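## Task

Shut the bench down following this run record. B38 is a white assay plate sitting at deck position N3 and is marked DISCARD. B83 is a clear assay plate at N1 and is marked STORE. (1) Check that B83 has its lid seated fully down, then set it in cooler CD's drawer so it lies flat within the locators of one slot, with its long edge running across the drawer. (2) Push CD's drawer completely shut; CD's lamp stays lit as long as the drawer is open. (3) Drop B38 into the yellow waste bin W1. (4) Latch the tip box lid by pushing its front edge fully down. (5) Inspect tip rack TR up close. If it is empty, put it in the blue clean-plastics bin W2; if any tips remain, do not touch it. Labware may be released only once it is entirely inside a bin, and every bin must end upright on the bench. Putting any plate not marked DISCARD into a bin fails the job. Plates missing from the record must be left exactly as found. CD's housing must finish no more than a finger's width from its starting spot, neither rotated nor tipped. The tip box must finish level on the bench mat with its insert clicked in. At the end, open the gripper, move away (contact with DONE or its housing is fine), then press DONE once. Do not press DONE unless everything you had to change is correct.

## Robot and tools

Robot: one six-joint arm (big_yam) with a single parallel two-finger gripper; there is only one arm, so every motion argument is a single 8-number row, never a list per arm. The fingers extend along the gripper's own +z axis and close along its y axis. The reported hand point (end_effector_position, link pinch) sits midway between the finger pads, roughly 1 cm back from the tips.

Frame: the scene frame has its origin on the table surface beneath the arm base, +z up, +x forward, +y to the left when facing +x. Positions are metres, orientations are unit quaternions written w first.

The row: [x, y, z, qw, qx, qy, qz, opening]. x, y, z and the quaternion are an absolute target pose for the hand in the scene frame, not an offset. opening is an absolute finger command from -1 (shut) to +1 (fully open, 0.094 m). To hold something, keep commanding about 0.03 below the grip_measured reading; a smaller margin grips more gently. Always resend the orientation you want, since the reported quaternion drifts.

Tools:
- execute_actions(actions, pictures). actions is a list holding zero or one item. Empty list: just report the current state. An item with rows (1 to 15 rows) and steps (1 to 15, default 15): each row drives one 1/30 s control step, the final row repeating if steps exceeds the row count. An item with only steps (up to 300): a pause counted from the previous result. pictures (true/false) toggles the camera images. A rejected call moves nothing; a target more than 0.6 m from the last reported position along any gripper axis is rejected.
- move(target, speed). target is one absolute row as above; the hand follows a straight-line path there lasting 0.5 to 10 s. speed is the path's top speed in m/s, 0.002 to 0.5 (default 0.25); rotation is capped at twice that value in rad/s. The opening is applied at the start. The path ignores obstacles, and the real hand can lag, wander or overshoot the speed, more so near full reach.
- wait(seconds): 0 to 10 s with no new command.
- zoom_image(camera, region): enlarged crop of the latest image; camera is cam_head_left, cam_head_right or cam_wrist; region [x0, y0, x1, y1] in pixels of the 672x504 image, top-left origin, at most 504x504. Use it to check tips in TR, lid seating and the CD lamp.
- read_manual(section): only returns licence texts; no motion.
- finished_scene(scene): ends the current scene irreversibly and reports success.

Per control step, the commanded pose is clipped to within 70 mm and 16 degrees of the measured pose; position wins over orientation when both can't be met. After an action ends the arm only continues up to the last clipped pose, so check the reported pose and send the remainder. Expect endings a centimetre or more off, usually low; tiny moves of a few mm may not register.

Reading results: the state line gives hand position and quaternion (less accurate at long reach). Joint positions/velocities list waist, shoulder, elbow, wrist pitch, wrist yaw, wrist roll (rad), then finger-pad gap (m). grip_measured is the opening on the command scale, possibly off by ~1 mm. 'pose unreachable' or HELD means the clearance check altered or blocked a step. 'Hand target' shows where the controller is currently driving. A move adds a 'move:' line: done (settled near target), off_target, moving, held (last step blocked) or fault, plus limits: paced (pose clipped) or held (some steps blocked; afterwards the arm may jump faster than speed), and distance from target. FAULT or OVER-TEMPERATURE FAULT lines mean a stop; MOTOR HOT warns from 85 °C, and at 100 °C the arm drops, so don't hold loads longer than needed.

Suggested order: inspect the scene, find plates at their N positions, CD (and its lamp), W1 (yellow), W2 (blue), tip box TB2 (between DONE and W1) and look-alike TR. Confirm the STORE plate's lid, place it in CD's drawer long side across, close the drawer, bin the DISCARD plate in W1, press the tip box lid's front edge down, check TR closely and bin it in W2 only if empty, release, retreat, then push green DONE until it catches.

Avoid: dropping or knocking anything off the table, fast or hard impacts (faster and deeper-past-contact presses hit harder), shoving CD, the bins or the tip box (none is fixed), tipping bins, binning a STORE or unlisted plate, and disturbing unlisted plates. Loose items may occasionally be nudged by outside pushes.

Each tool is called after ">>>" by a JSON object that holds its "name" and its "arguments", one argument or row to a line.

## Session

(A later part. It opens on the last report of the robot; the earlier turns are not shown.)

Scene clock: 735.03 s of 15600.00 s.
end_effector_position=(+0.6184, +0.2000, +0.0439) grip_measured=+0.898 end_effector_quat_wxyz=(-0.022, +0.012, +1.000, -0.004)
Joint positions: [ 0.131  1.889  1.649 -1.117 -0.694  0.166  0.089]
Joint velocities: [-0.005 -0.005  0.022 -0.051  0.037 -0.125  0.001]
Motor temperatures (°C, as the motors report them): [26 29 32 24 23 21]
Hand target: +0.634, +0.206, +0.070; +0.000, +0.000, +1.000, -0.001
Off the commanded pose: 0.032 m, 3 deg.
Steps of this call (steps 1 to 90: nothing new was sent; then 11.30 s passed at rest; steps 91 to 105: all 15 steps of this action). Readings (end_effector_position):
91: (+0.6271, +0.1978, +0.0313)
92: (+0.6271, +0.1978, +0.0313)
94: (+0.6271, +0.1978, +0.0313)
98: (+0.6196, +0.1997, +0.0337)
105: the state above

>>> {"name": "move", "arguments": {
  "target": [0.63,0.206,0.11,0,0,1,0,1],
  "speed": 0.05
}}

>>> {"name": "move", "arguments": {
  "target": [0.625,0.206,0.034,0,0,1,0,1],
  "speed": 0.025
}}

Scene clock: 742.37 s of 15600.00 s.
end_effector_position=(+0.6151, +0.2017, +0.0796) grip_measured=+1.000 end_effector_quat_wxyz=(-0.025, +0.008, +1.000, -0.002)
Joint positions: [ 0.094  1.858  1.675 -1.214 -0.706  0.104  0.094]
Joint velocities: [-0.015  0.005 -0.012 -0.007 -0.037 -0.022  0.   ]
Motor temperatures (°C, as the motors report them): [26 29 33 24 23 21]
Hand target: +0.629, +0.206, +0.110; +0.000, -0.000, +1.000, -0.001
Off the commanded pose: 0.034 m, 3 deg.
After step 90, 2.63 s passed at rest.
move: off_target
camera_calibration (this result's frames):
cam_wrist: T_world_to_cam=[[-0.0226663, -0.999743, 0.000641958, 0.219961], [-0.781631, 0.0181216, 0.623478, 0.438408], [-0.62333, 0.0136302, -0.78184, 0.563527], [0, 0, 0, 1]] pos_world=[0.698922, 0.204279, 0.167109]

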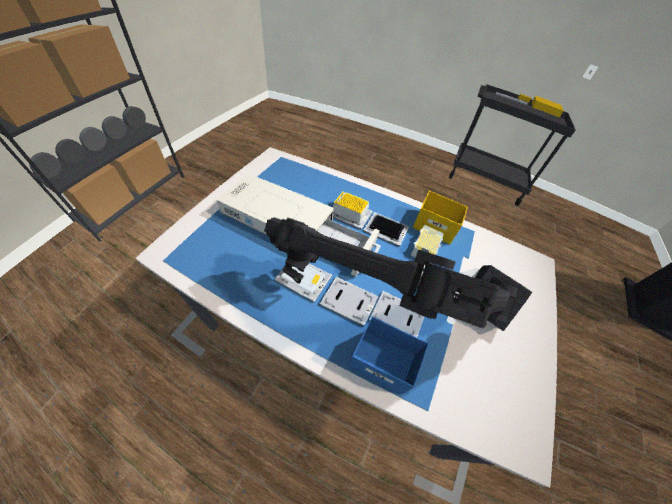

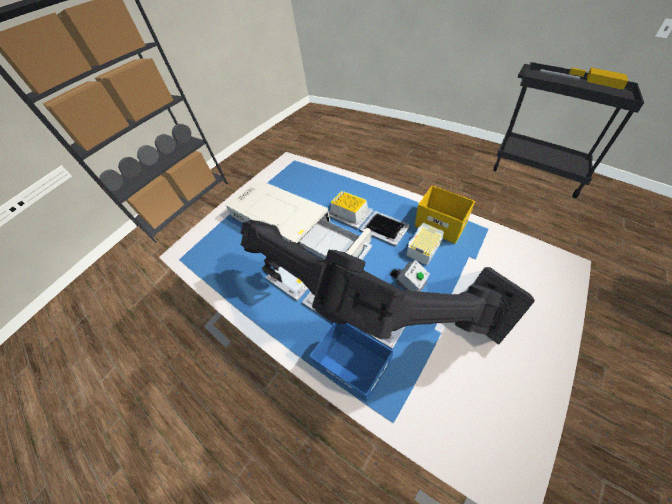

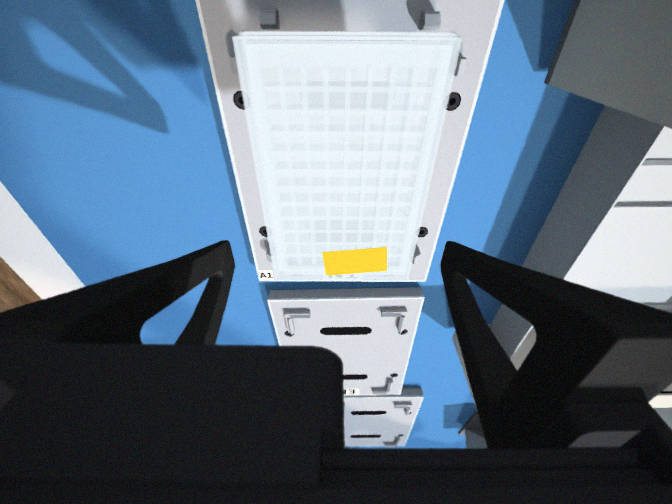

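Scene clock: 744.53 s of 15600.00 s.
end_effector_position=(+0.6257, +0.2008, +0.0455) grip_measured=+1.000 end_effector_quat_wxyz=(+0.003, +0.004, +1.000, -0.000)
Joint positions: [ 0.129  1.874  1.626 -1.047 -0.694  0.188  0.094]
Joint velocities: [-0.005 -0.015 -0.022 -0.002 -0.007 -0.007  0.   ]
Motor temperatures (°C, as the motors report them): [26 29 33 24 23 21]
Hand target: +0.625, +0.206, +0.034; -0.000, +0.000, +1.000, +0.001
Off the commanded pose: 0.013 m, 1 deg.
move: off_target
camera_calibration (this result's frames):
cam_wrist: T_world_to_cam=[[-0.0159255, -0.999865, -0.00400161, 0.215386], [-0.814979, 0.0106619, 0.579393, 0.492254], [-0.579272, 0.0124884, -0.815039, 0.517644], [0, 0, 0, 1]] pos_world=[0.704463, 0.203644, 0.137553]

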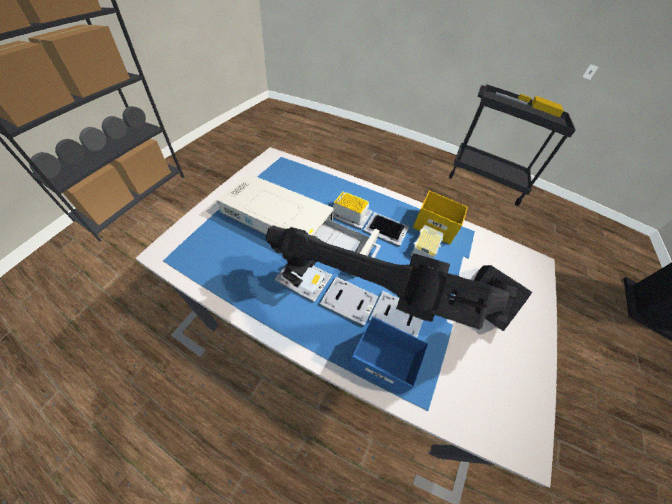

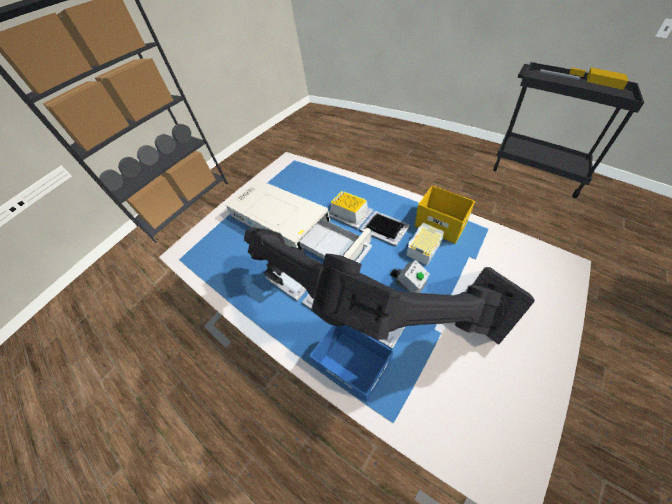

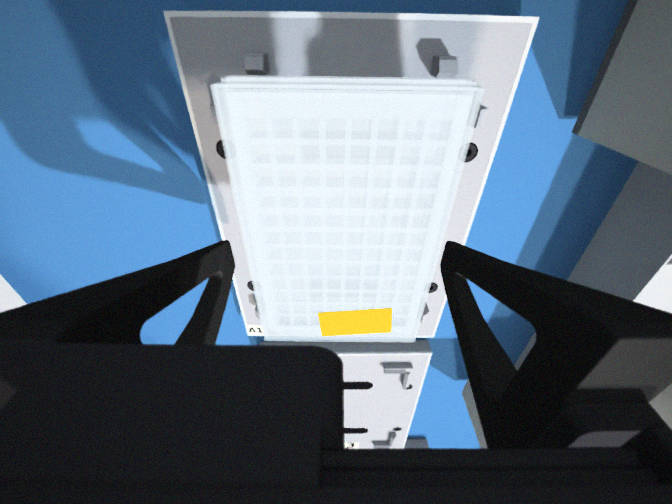

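>>> {"name": "execute_actions", "arguments": {
  "actions": [
    {"rows":[[0.625,0.206,0.034,0,0,1,0,0.73]],"steps":12}
  ]
}}

Scene clock: 750.90 s of 15600.00 s.
end_effector_position=(+0.6254, +0.1990, +0.0448) grip_measured=+0.763 end_effector_quat_wxyz=(+0.002, +0.006, +1.000, -0.003)
Joint positions: [ 0.129  1.875  1.624 -1.047 -0.688  0.191  0.083]
Joint velocities: [-0.005 -0.005 -0.002 -0.002 -0.007 -0.081 -0.   ]
Motor temperatures (°C, as the motors report them): [26 29 33 24 23 21]
Hand target: +0.625, +0.206, +0.034; +0.000, +0.000, +1.000, +0.000
Off the commanded pose: 0.013 m, 1 deg.
Steps of this call (steps 1 to 90: nothing new was sent; then 2.97 s passed at rest; steps 91 to 102: all 12 steps of this action). Readings (end_effector_position):
91: (+0.6258, +0.2005, +0.0455)
92: (+0.6255, +0.1990, +0.0451)
94: (+0.6254, +0.1988, +0.0448)
98: (+0.6254, +0.1990, +0.0448)
102: the state above
camera_calibration (this result's frames):
cam_wrist: T_world_to_cam=[[-0.0194631, -0.999807, 0.00262809, 0.215472], [-0.814767, 0.0173843, 0.579527, 0.490981], [-0.579461, 0.00913809, -0.814949, 0.517677], [0, 0, 0, 1]] pos_world=[0.704203, 0.202165, 0.136777]

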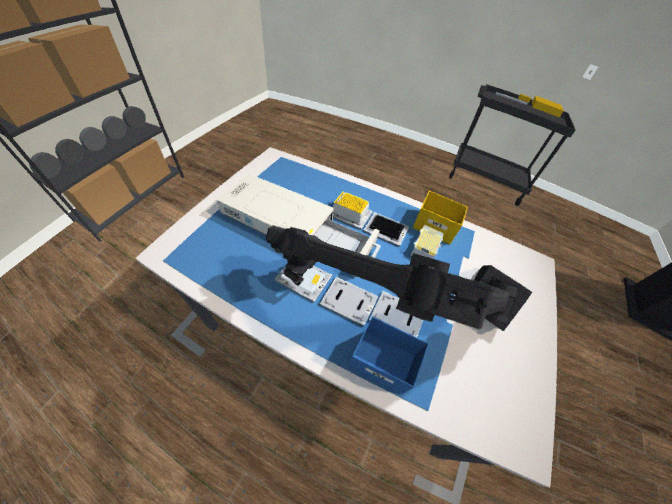

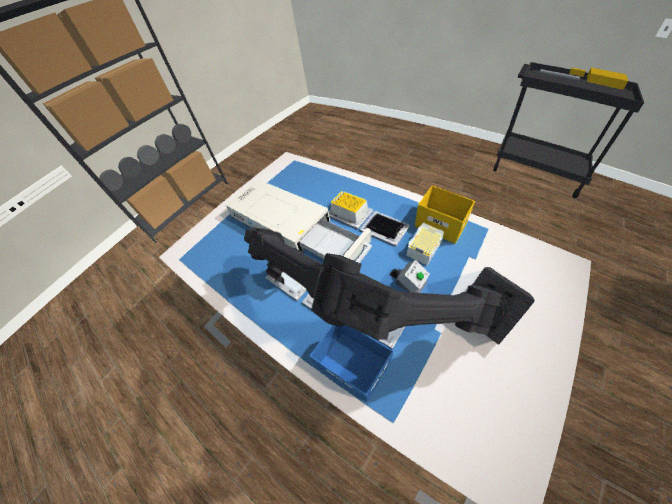

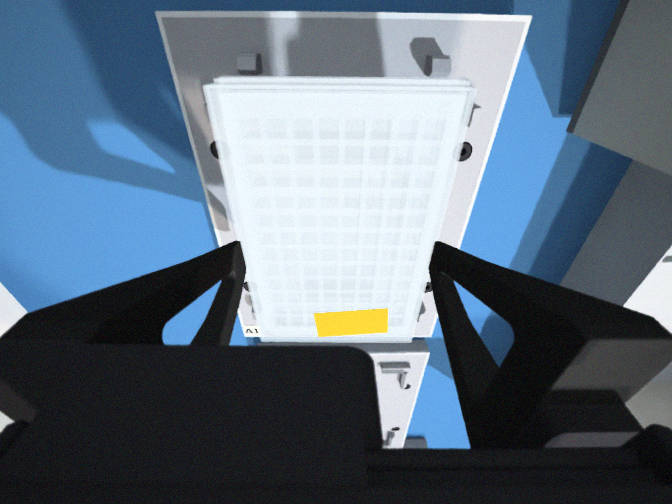

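>>> {"name": "move", "arguments": {
  "target": [0.636,0.204,0.036,0,0,1,0,0.73],
  "speed": 0.005
}}

Scene clock: 760.97 s of 15600.00 s.
end_effector_position=(+0.6266, +0.1992, +0.0444) grip_measured=+0.763 end_effector_quat_wxyz=(+0.002, +0.006, +1.000, -0.003)
Joint positions: [ 0.129  1.879  1.629 -1.048 -0.689  0.191  0.083]
Joint velocities: [-0.015  0.005 -0.007 -0.002  0.066 -0.081 -0.   ]
Motor temperatures (°C, as the motors report them): [26 29 33 24 23 21]
Hand target: +0.636, +0.204, +0.036; +0.000, +0.000, +1.000, +0.000
Off the commanded pose: 0.013 m, 1 deg.
After step 90, 3.93 s passed at rest.
move: off_target
camera_calibration (this result's frames):
cam_wrist: T_world_to_cam=[[-0.0192132, -0.999815, 0.00107526, 0.21556], [-0.814782, 0.0162808, 0.579539, 0.492461], [-0.579449, 0.0102587, -0.814944, 0.517843], [0, 0, 0, 1]] pos_world=[0.705453, 0.20219, 0.13638]

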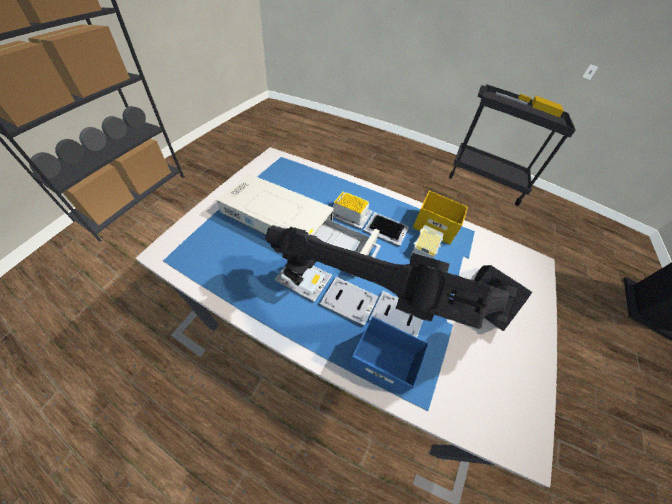

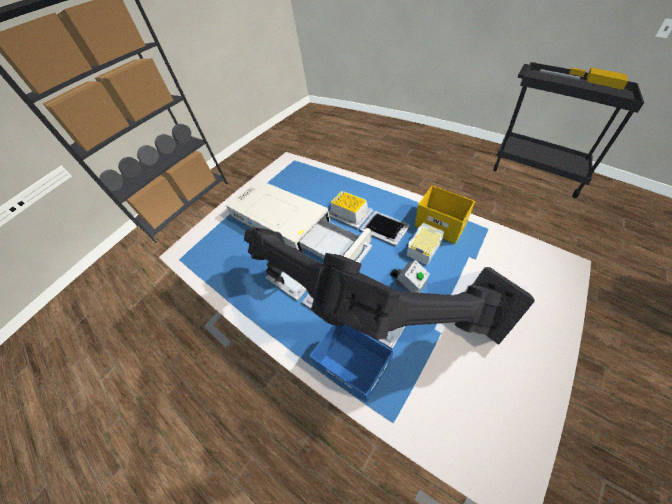

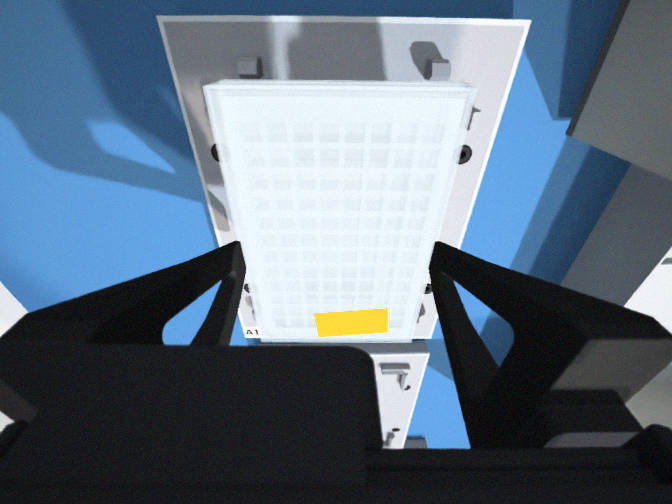

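>>> {"name": "execute_actions", "arguments": {
  "actions": [
    {"rows":[[0.627,0.204,0.044,0,0,1,0,1]],"steps":10}
  ],
  "pictures": false
}}

>>> {"name": "move", "arguments": {
  "target": [0.63,0.206,0.11,0,0,1,0,1],
  "speed": 0.05
}}

>>> {"name": "move", "arguments": {
  "target": [0.625,0.204,0.040,0,0,1,0,1],
  "speed": 0.025
}}

>>> {"name": "execute_actions", "arguments": {
  "actions": [
    {"rows":[[0.625,0.204,0.040,0,0,1,0,0.72]],"steps":12}
  ]
}}

Scene clock: 770.10 s of 15600.00 s.
end_effector_position=(+0.6265, +0.1993, +0.0442) grip_measured=+1.000 end_effector_quat_wxyz=(+0.002, +0.006, +1.000, -0.002)
Joint positions: [ 0.129  1.879  1.629 -1.048 -0.691  0.19   0.094]
Joint velocities: [-0.005  0.005  0.012  0.012  0.066  0.051  0.   ]
Motor temperatures (°C, as the motors report them): [26 29 34 24 23 21]
Hand target: +0.627, +0.204, +0.044; +0.000, +0.000, +1.000, -0.000
Off the commanded pose: 0.005 m, 1 deg.
Steps of this call (steps 1 to 90: nothing new was sent; then 5.80 s passed at rest; steps 91 to 100: all 10 steps of this action). Readings (end_effector_position):
91: (+0.6265, +0.1992, +0.0444)
92: (+0.6265, +0.1993, +0.0444)
94: (+0.6265, +0.1993, +0.0442)
98: (+0.6265, +0.1993, +0.0442)
100: the state above

Scene clock: 772.00 s of 15600.00 s.
end_effector_position=(+0.6151, +0.2019, +0.0794) grip_measured=+1.000 end_effector_quat_wxyz=(-0.025, +0.008, +1.000, -0.002)
Joint positions: [ 0.094  1.858  1.675 -1.214 -0.706  0.105  0.094]
Joint velocities: [ 0.005 -0.015 -0.017  0.007  0.022 -0.037  0.   ]
Motor temperatures (°C, as the motors report them): [26 29 34 24 23 21]
Hand target: +0.629, +0.206, +0.109; -0.000, -0.000, +1.000, -0.001
Off the commanded pose: 0.034 m, 3 deg.
move: off_target
camera_calibration (this result's frames):
cam_wrist: T_world_to_cam=[[-0.0231455, -0.999732, 0.000627507, 0.220429], [-0.781468, 0.0184838, 0.623672, 0.438254], [-0.623516, 0.0139448, -0.781686, 0.563413], [0, 0, 0, 1]] pos_world=[0.69888, 0.204413, 0.166947]

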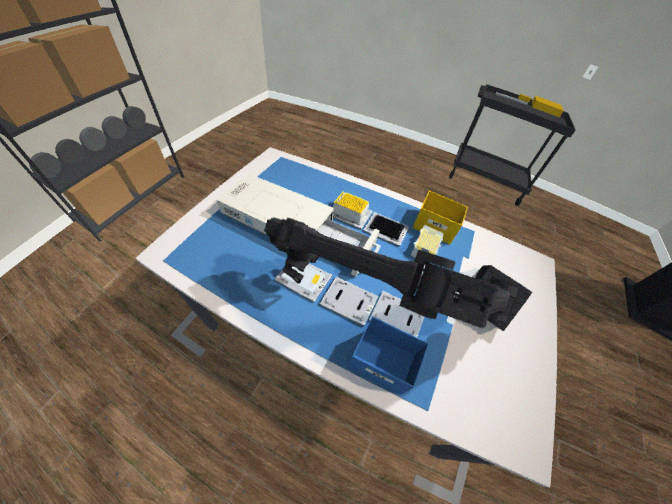

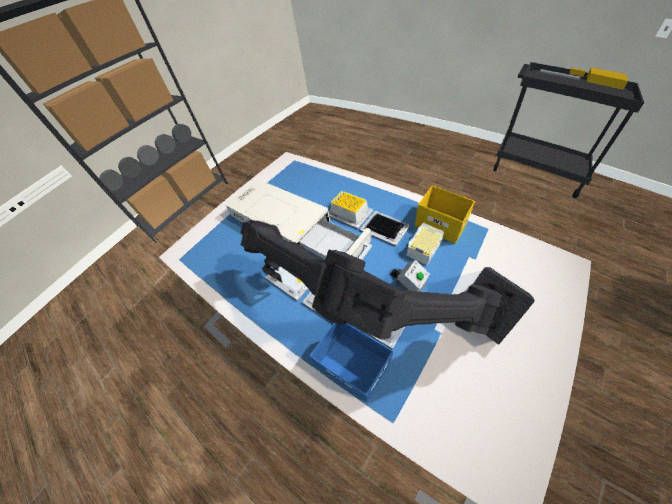

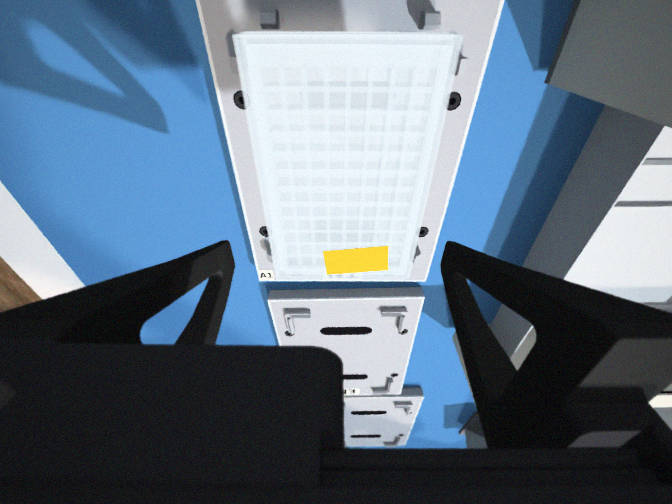

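Scene clock: 773.93 s of 15600.00 s.
end_effector_position=(+0.6255, +0.1986, +0.0518) grip_measured=+1.000 end_effector_quat_wxyz=(+0.003, +0.004, +1.000, -0.000)
Joint positions: [ 0.119  1.87   1.628 -1.061 -0.696  0.177  0.094]
Joint velocities: [ 0.005 -0.015 -0.002 -0.002  0.007 -0.007  0.   ]
Motor temperatures (°C, as the motors report them): [26 29 33 24 23 21]
Hand target: +0.625, +0.204, +0.041; -0.000, +0.000, +1.000, +0.000
Off the commanded pose: 0.013 m, 1 deg.
move: off_target
camera_calibration (this result's frames):
cam_wrist: T_world_to_cam=[[-0.0161791, -0.999862, -0.00380032, 0.213375], [-0.815185, 0.0109897, 0.579097, 0.488609], [-0.578975, 0.0124672, -0.81525, 0.522537], [0, 0, 0, 1]] pos_world=[0.704295, 0.201462, 0.143857]

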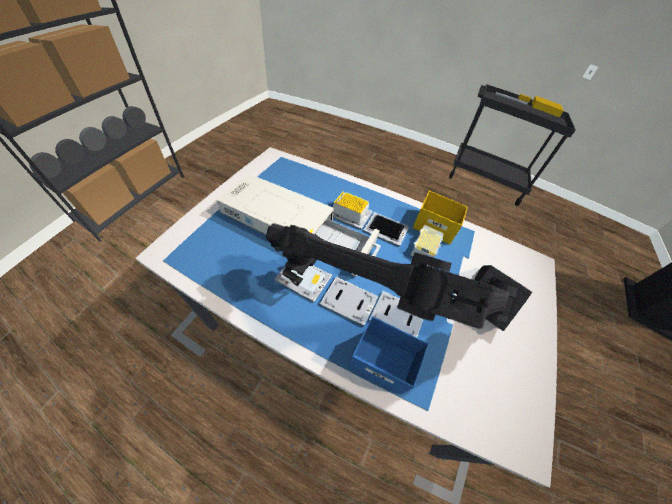

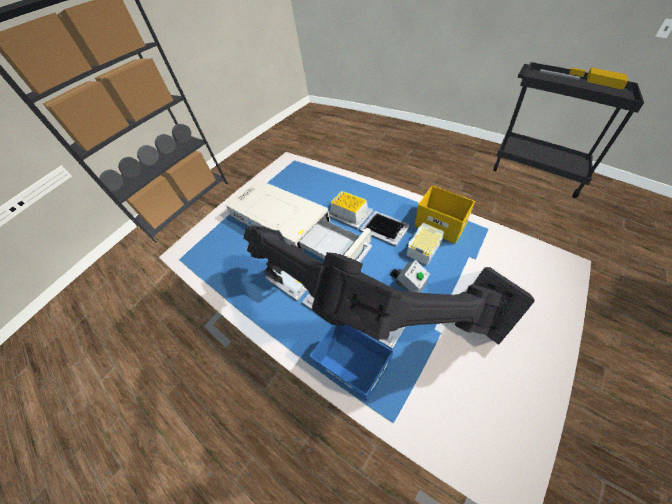

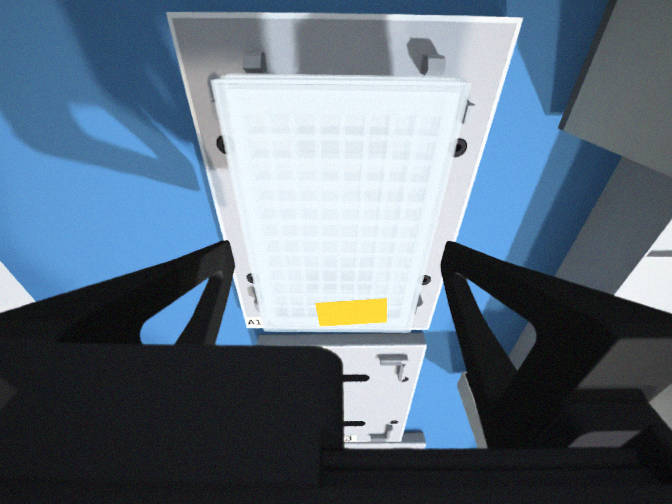

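Scene clock: 774.33 s of 15600.00 s.
end_effector_position=(+0.6257, +0.1985, +0.0518) grip_measured=+0.722 end_effector_quat_wxyz=(+0.003, +0.005, +1.000, -0.000)
Joint positions: [ 0.119  1.87   1.628 -1.061 -0.696  0.178  0.081]
Joint velocities: [ 0.005 -0.015 -0.012  0.002  0.051  0.037 -0.001]
Motor temperatures (°C, as the motors report them): [26 29 33 24 23 21]
Hand target: +0.625, +0.204, +0.040; -0.000, +0.000, +1.000, +0.000
Off the commanded pose: 0.013 m, 1 deg.
Steps of this call (steps 1 to 12: all 12 steps of this action). Readings (end_effector_position):
1: (+0.6256, +0.1986, +0.0518)
2: (+0.6257, +0.1985, +0.0518)
4: (+0.6257, +0.1985, +0.0518)
8: (+0.6257, +0.1985, +0.0518)
12: the state above
camera_calibration (this result's frames):
cam_wrist: T_world_to_cam=[[-0.0168352, -0.999853, -0.00316183, 0.213651], [-0.815585, 0.0119032, 0.578514, 0.488853], [-0.578392, 0.0123182, -0.815666, 0.522327], [0, 0, 0, 1]] pos_world=[0.704408, 0.201367, 0.143911]

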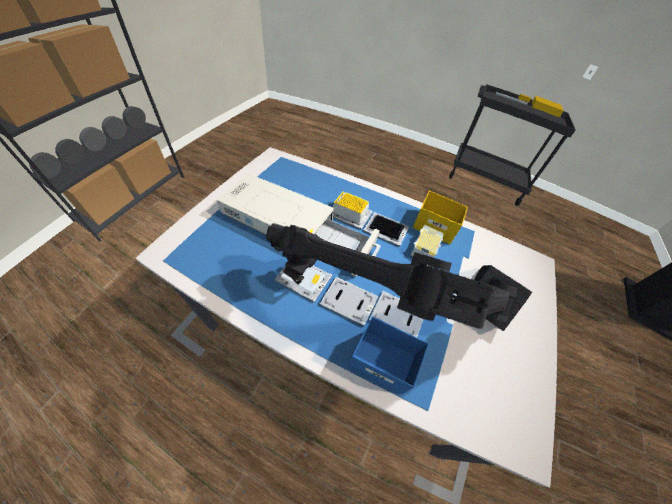

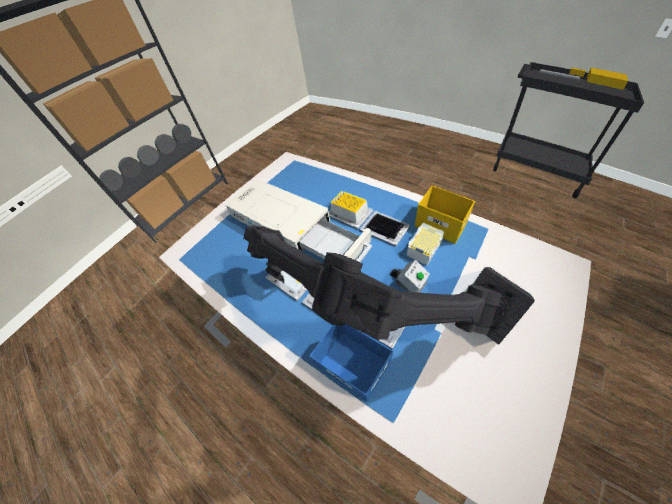

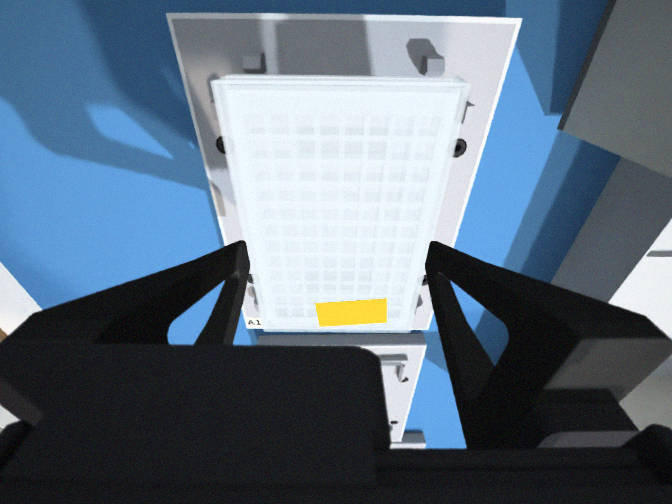

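>>> {"name": "move", "arguments": {
  "target": [0.625,0.206,0.09,0,0,1,0,-1],
  "speed": 0.05
}}

>>> {"name": "move", "arguments": {
  "target": [0.625,0.205,0.022,0,0,1,0,-1],
  "speed": 0.025
}}

>>> {"name": "move", "arguments": {
  "target": [0.645,0.205,0.022,0,0,1,0,-1],
  "speed": 0.008
}}

Scene clock: 789.20 s of 15600.00 s.
end_effector_position=(+0.6075, +0.2020, +0.0582) grip_measured=-0.977 end_effector_quat_wxyz=(-0.027, +0.007, +1.000, -0.002)
Joint positions: [ 0.119  1.856  1.628 -1.152 -0.701  0.133  0.001]
Joint velocities: [-0.005 -0.015 -0.017 -0.017 -0.007  0.037  0.   ]
Motor temperatures (°C, as the motors report them): [26 29 33 24 23 21]
Hand target: +0.624, +0.206, +0.090; +0.000, -0.000, +1.000, -0.001
Off the commanded pose: 0.037 m, 3 deg.
After step 90, 10.70 s passed at rest.
move: off_target
camera_calibration (this result's frames):
cam_wrist: T_world_to_cam=[[-0.0222338, -0.999752, 0.00141779, 0.219763], [-0.779329, 0.01822, 0.62635, 0.444102], [-0.62622, 0.0128212, -0.779541, 0.543851], [0, 0, 0, 1]] pos_world=[0.691558, 0.204644, 0.145479]

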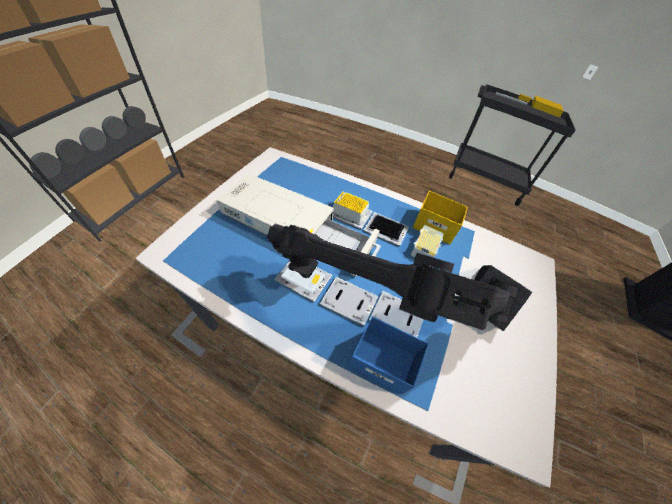

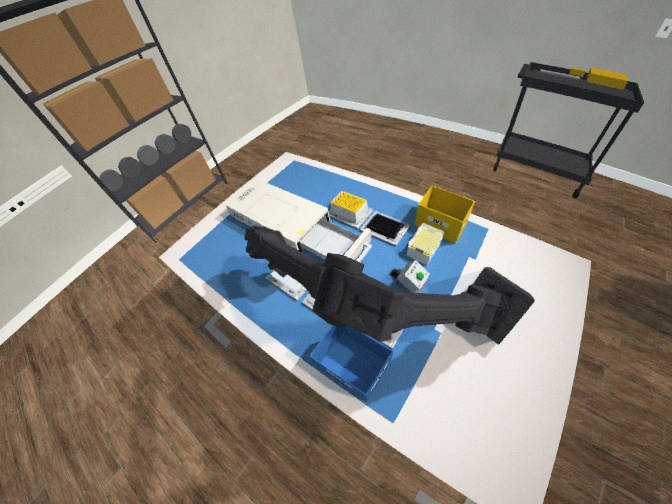

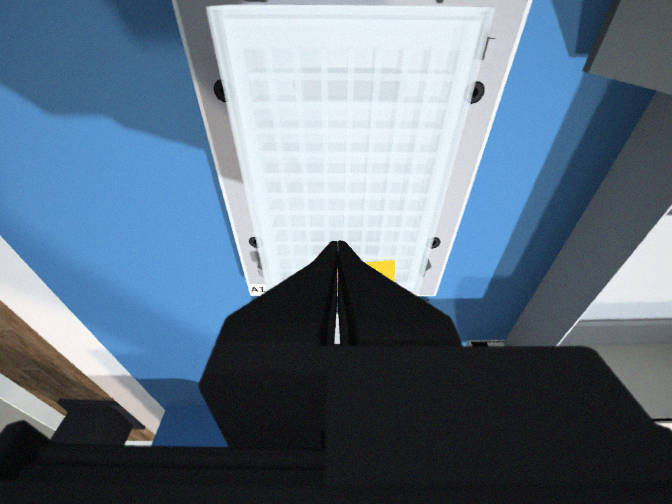

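Scene clock: 791.03 s of 15600.00 s.
end_effector_position=(+0.6272, +0.1980, +0.0469) grip_measured=-0.977 end_effector_quat_wxyz=(+0.008, +0.010, +1.000, -0.001)
Joint positions: [ 0.124  1.872  1.62  -1.034 -0.691  0.202  0.001]
Joint velocities: [ 0.005 -0.005 -0.012 -0.017  0.022  0.051 -0.001]
Motor temperatures (°C, as the motors report them): [26 29 33 24 23 21]
Hand target: +0.624, +0.205, +0.023; -0.000, +0.000, +1.000, +0.000
Off the commanded pose: 0.026 m, 1 deg.
move: off_target
camera_calibration (this result's frames):
cam_wrist: T_world_to_cam=[[-0.0265462, -0.999645, -0.00229914, 0.219167], [-0.820967, 0.0204889, 0.570608, 0.494951], [-0.570359, 0.017035, -0.821219, 0.513531], [0, 0, 0, 1]] pos_world=[0.705053, 0.2002, 0.139803]

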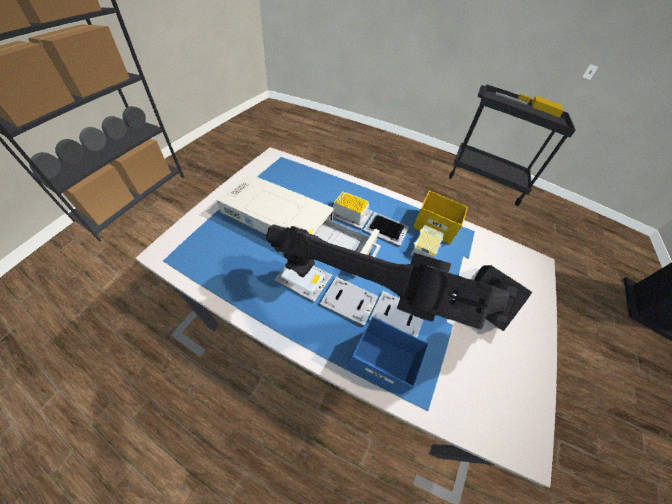

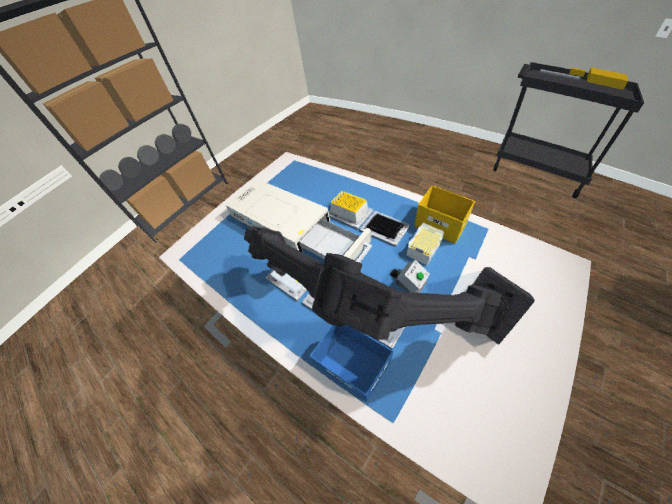

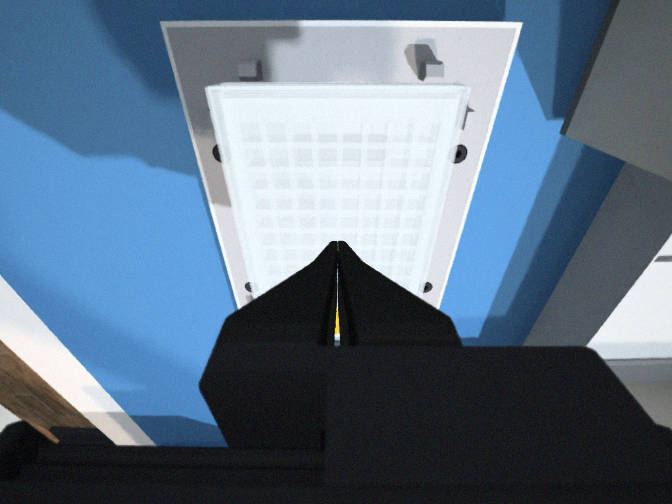

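Scene clock: 795.17 s of 15600.00 s.
end_effector_position=(+0.6387, +0.1998, +0.0467) grip_measured=-0.977 end_effector_quat_wxyz=(+0.012, +0.006, +1.000, -0.000)
Joint positions: [ 0.124  1.894  1.659 -1.04  -0.691  0.202  0.001]
Joint velocities: [-0.015 -0.005 -0.007 -0.002  0.007 -0.007  0.   ]
Motor temperatures (°C, as the motors report them): [26 29 33 24 23 21]
Hand target: +0.644, +0.205, +0.023; +0.000, -0.000, +1.000, +0.000
Off the commanded pose: 0.026 m, 2 deg.
move: off_target
camera_calibration (this result's frames):
cam_wrist: T_world_to_cam=[[-0.0196736, -0.999799, -0.00387113, 0.216977], [-0.825668, 0.0140635, 0.563981, 0.50907], [-0.563813, 0.0142918, -0.825778, 0.516464], [0, 0, 0, 1]] pos_world=[0.715781, 0.202393, 0.140218]

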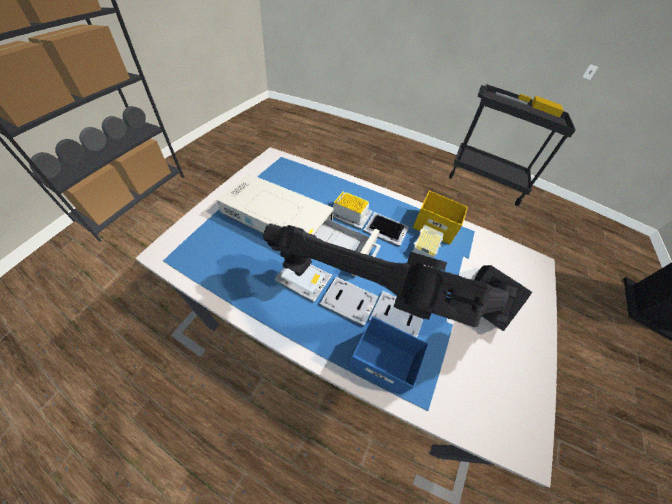

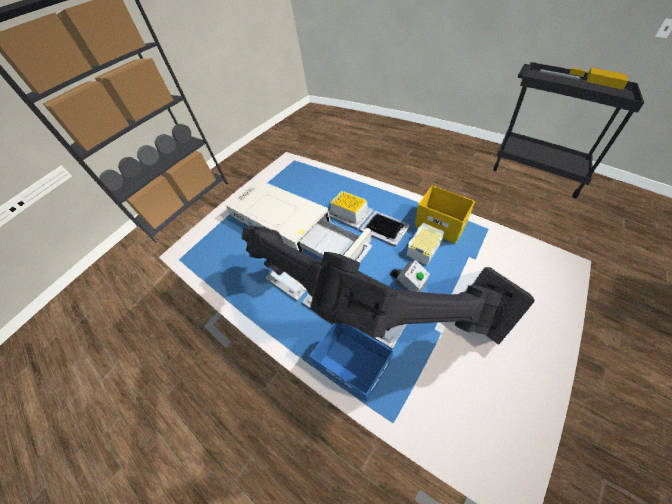

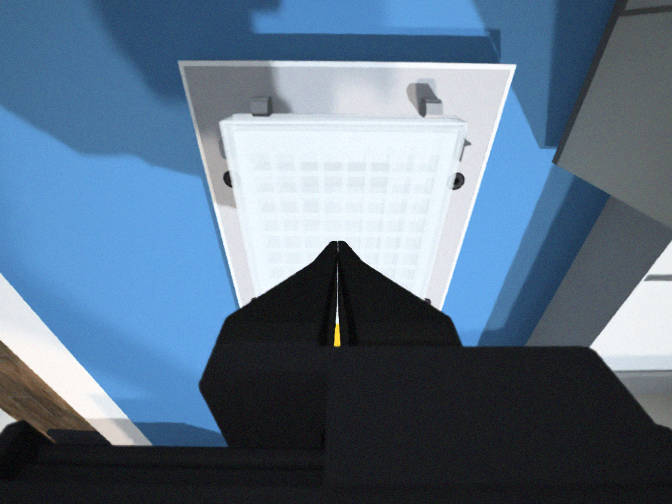

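>>> {"name": "move", "arguments": {
  "target": [0.64,0.206,0.12,0,0,1,0,1],
  "speed": 0.06
}}

>>> {"name": "move", "arguments": {
  "target": [0.630,0.204,0.018,0,0,1,0,1],
  "speed": 0.04
}}

>>> {"name": "execute_actions", "arguments": {
  "actions": [
    {"rows":[[0.630,0.204,0.018,0,0,1,0,0.72]],"steps":12}
  ]
}}

Scene clock: 802.03 s of 15600.00 s.
end_effector_position=(+0.6261, +0.2016, +0.0893) grip_measured=+1.000 end_effector_quat_wxyz=(-0.025, +0.008, +1.000, -0.002)
Joint positions: [ 0.081  1.88   1.731 -1.258 -0.708  0.089  0.094]
Joint velocities: [-0.005 -0.005 -0.002 -0.012  0.022  0.037  0.   ]
Motor temperatures (°C, as the motors report them): [26 29 34 24 23 21]
Hand target: +0.639, +0.206, +0.119; +0.000, -0.000, +1.000, -0.001
Off the commanded pose: 0.034 m, 3 deg.
After step 90, 2.30 s passed at rest.
move: off_target
camera_calibration (this result's frames):
cam_wrist: T_world_to_cam=[[-0.0237886, -0.999717, 0.00082509, 0.220792], [-0.782124, 0.0191249, 0.62283, 0.44102], [-0.622669, 0.0141709, -0.782357, 0.577488], [0, 0, 0, 1]] pos_world=[0.709769, 0.204111, 0.176939]

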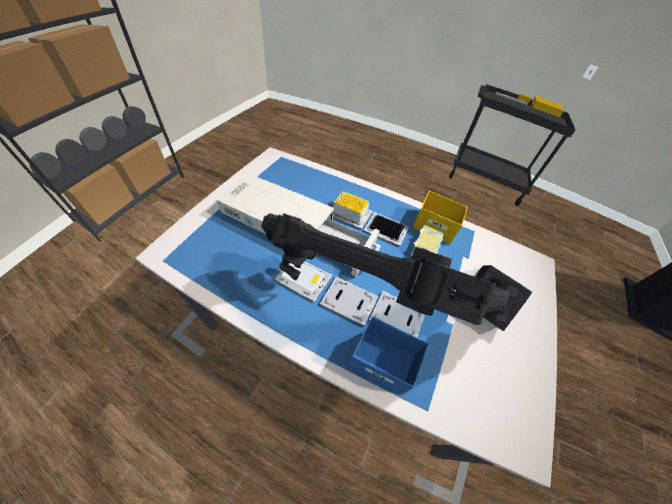

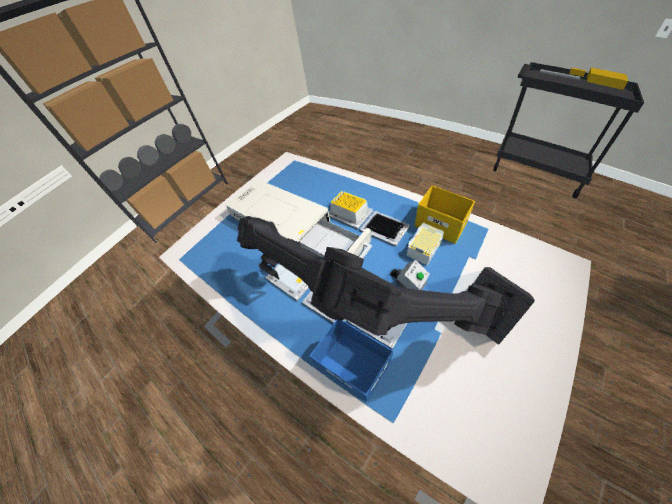

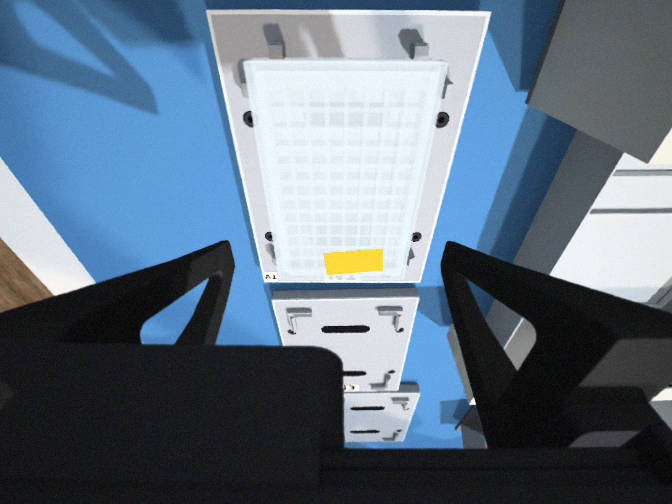

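Scene clock: 804.10 s of 15600.00 s.
end_effector_position=(+0.6314, +0.1987, +0.0312) grip_measured=+1.000 end_effector_quat_wxyz=(+0.004, +0.004, +1.000, -0.000)
Joint positions: [ 0.14   1.901  1.635 -1.018 -0.69   0.203  0.094]
Joint velocities: [-0.005  0.005 -0.002 -0.002 -0.007  0.037  0.   ]
Motor temperatures (°C, as the motors report them): [26 29 33 24 23 21]
Hand target: +0.630, +0.204, +0.018; -0.000, +0.000, +1.000, +0.001
Off the commanded pose: 0.014 m, 1 deg.
move: off_target
camera_calibration (this result's frames):
cam_wrist: T_world_to_cam=[[-0.0147837, -0.999884, -0.00378717, 0.212569], [-0.816246, 0.00988071, 0.57762, 0.506223], [-0.577515, 0.0116306, -0.816297, 0.508451], [0, 0, 0, 1]] pos_world=[0.709983, 0.201629, 0.123447]

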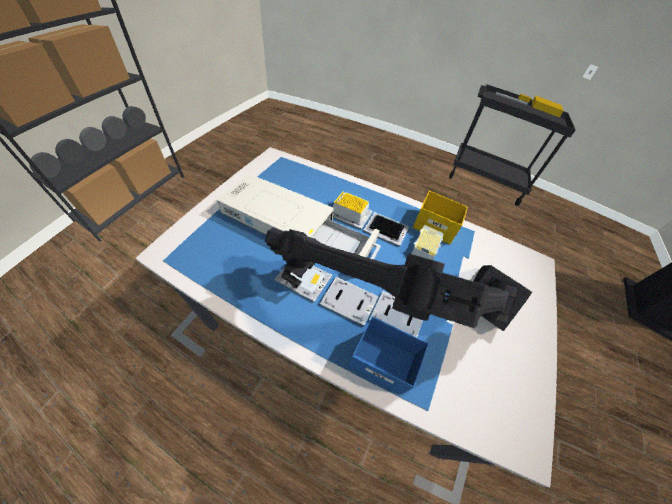

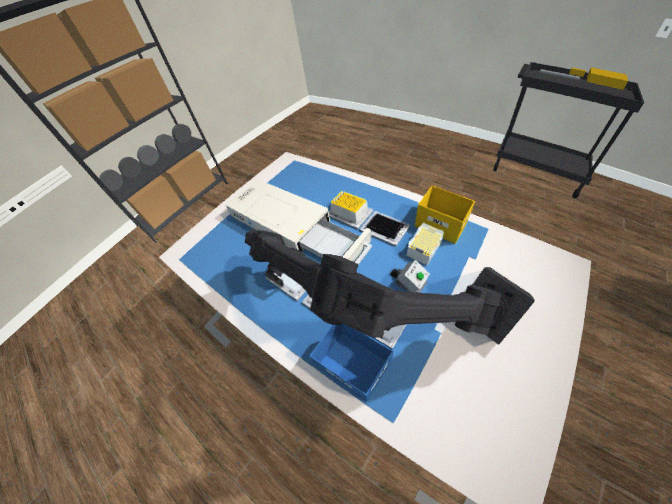

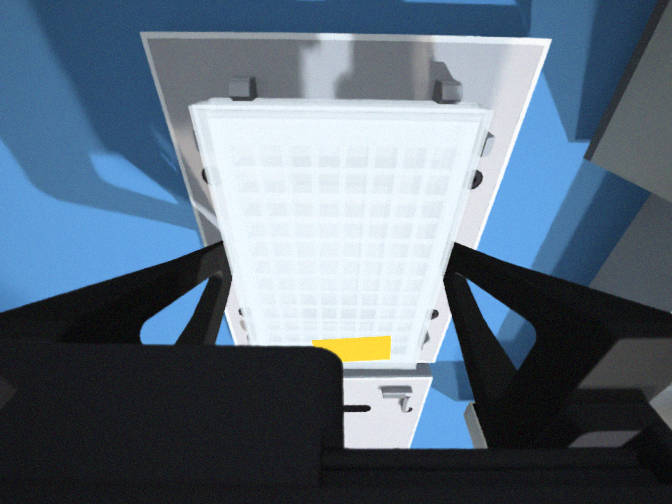

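Scene clock: 804.50 s of 15600.00 s.
end_effector_position=(+0.6314, +0.1979, +0.0310) grip_measured=+0.806 end_effector_quat_wxyz=(+0.004, +0.005, +1.000, -0.002)
Joint positions: [ 0.14   1.901  1.634 -1.017 -0.686  0.205  0.085]
Joint velocities: [-0.015 -0.024 -0.007 -0.002 -0.022 -0.037 -0.001]
Motor temperatures (°C, as the motors report them): [26 29 33 24 23 21]
Hand target: +0.630, +0.204, +0.018; -0.000, -0.000, +1.000, +0.000
Off the commanded pose: 0.014 m, 1 deg.
Steps of this call (steps 1 to 12: all 12 steps of this action). Readings (end_effector_position):
1: (+0.6314, +0.1987, +0.0312)
2: (+0.6313, +0.1978, +0.0310)
4: (+0.6313, +0.1978, +0.0310)
8: (+0.6314, +0.1979, +0.0310)
12: the state above
camera_calibration (this result's frames):
cam_wrist: T_world_to_cam=[[-0.0163349, -0.999867, -0.0000691421, 0.212601], [-0.816658, 0.0133019, 0.576968, 0.505952], [-0.57689, 0.00948118, -0.816767, 0.508356], [0, 0, 0, 1]] pos_world=[0.709929, 0.201023, 0.123305]

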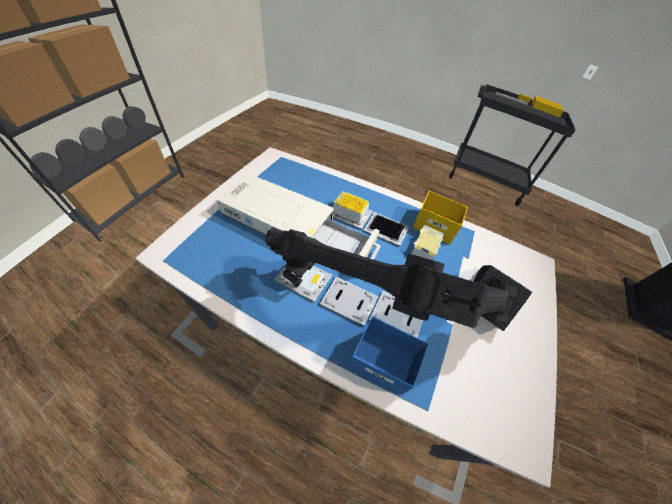

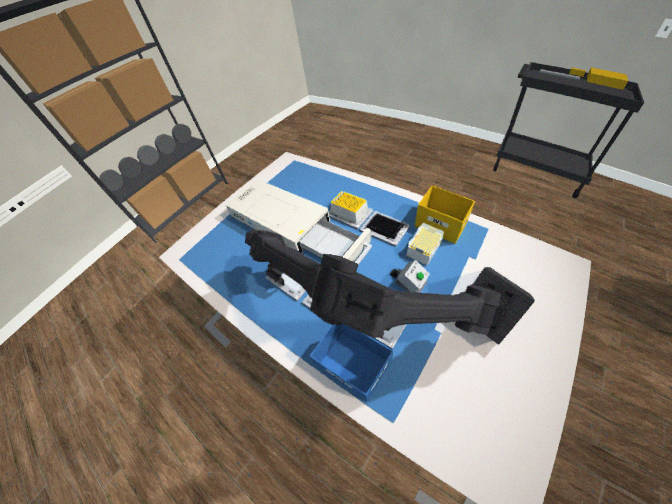

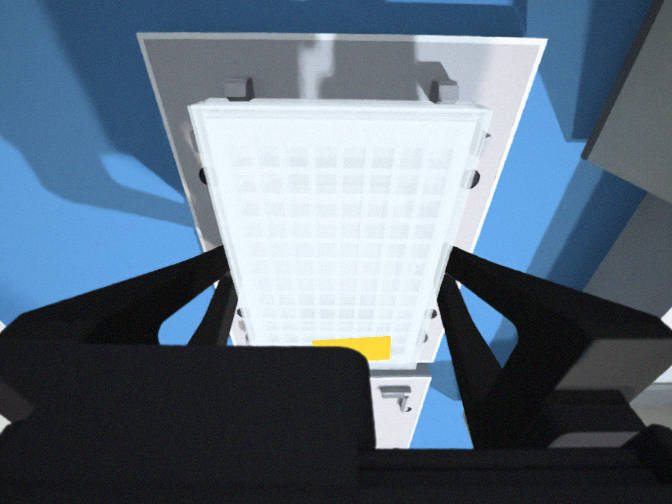

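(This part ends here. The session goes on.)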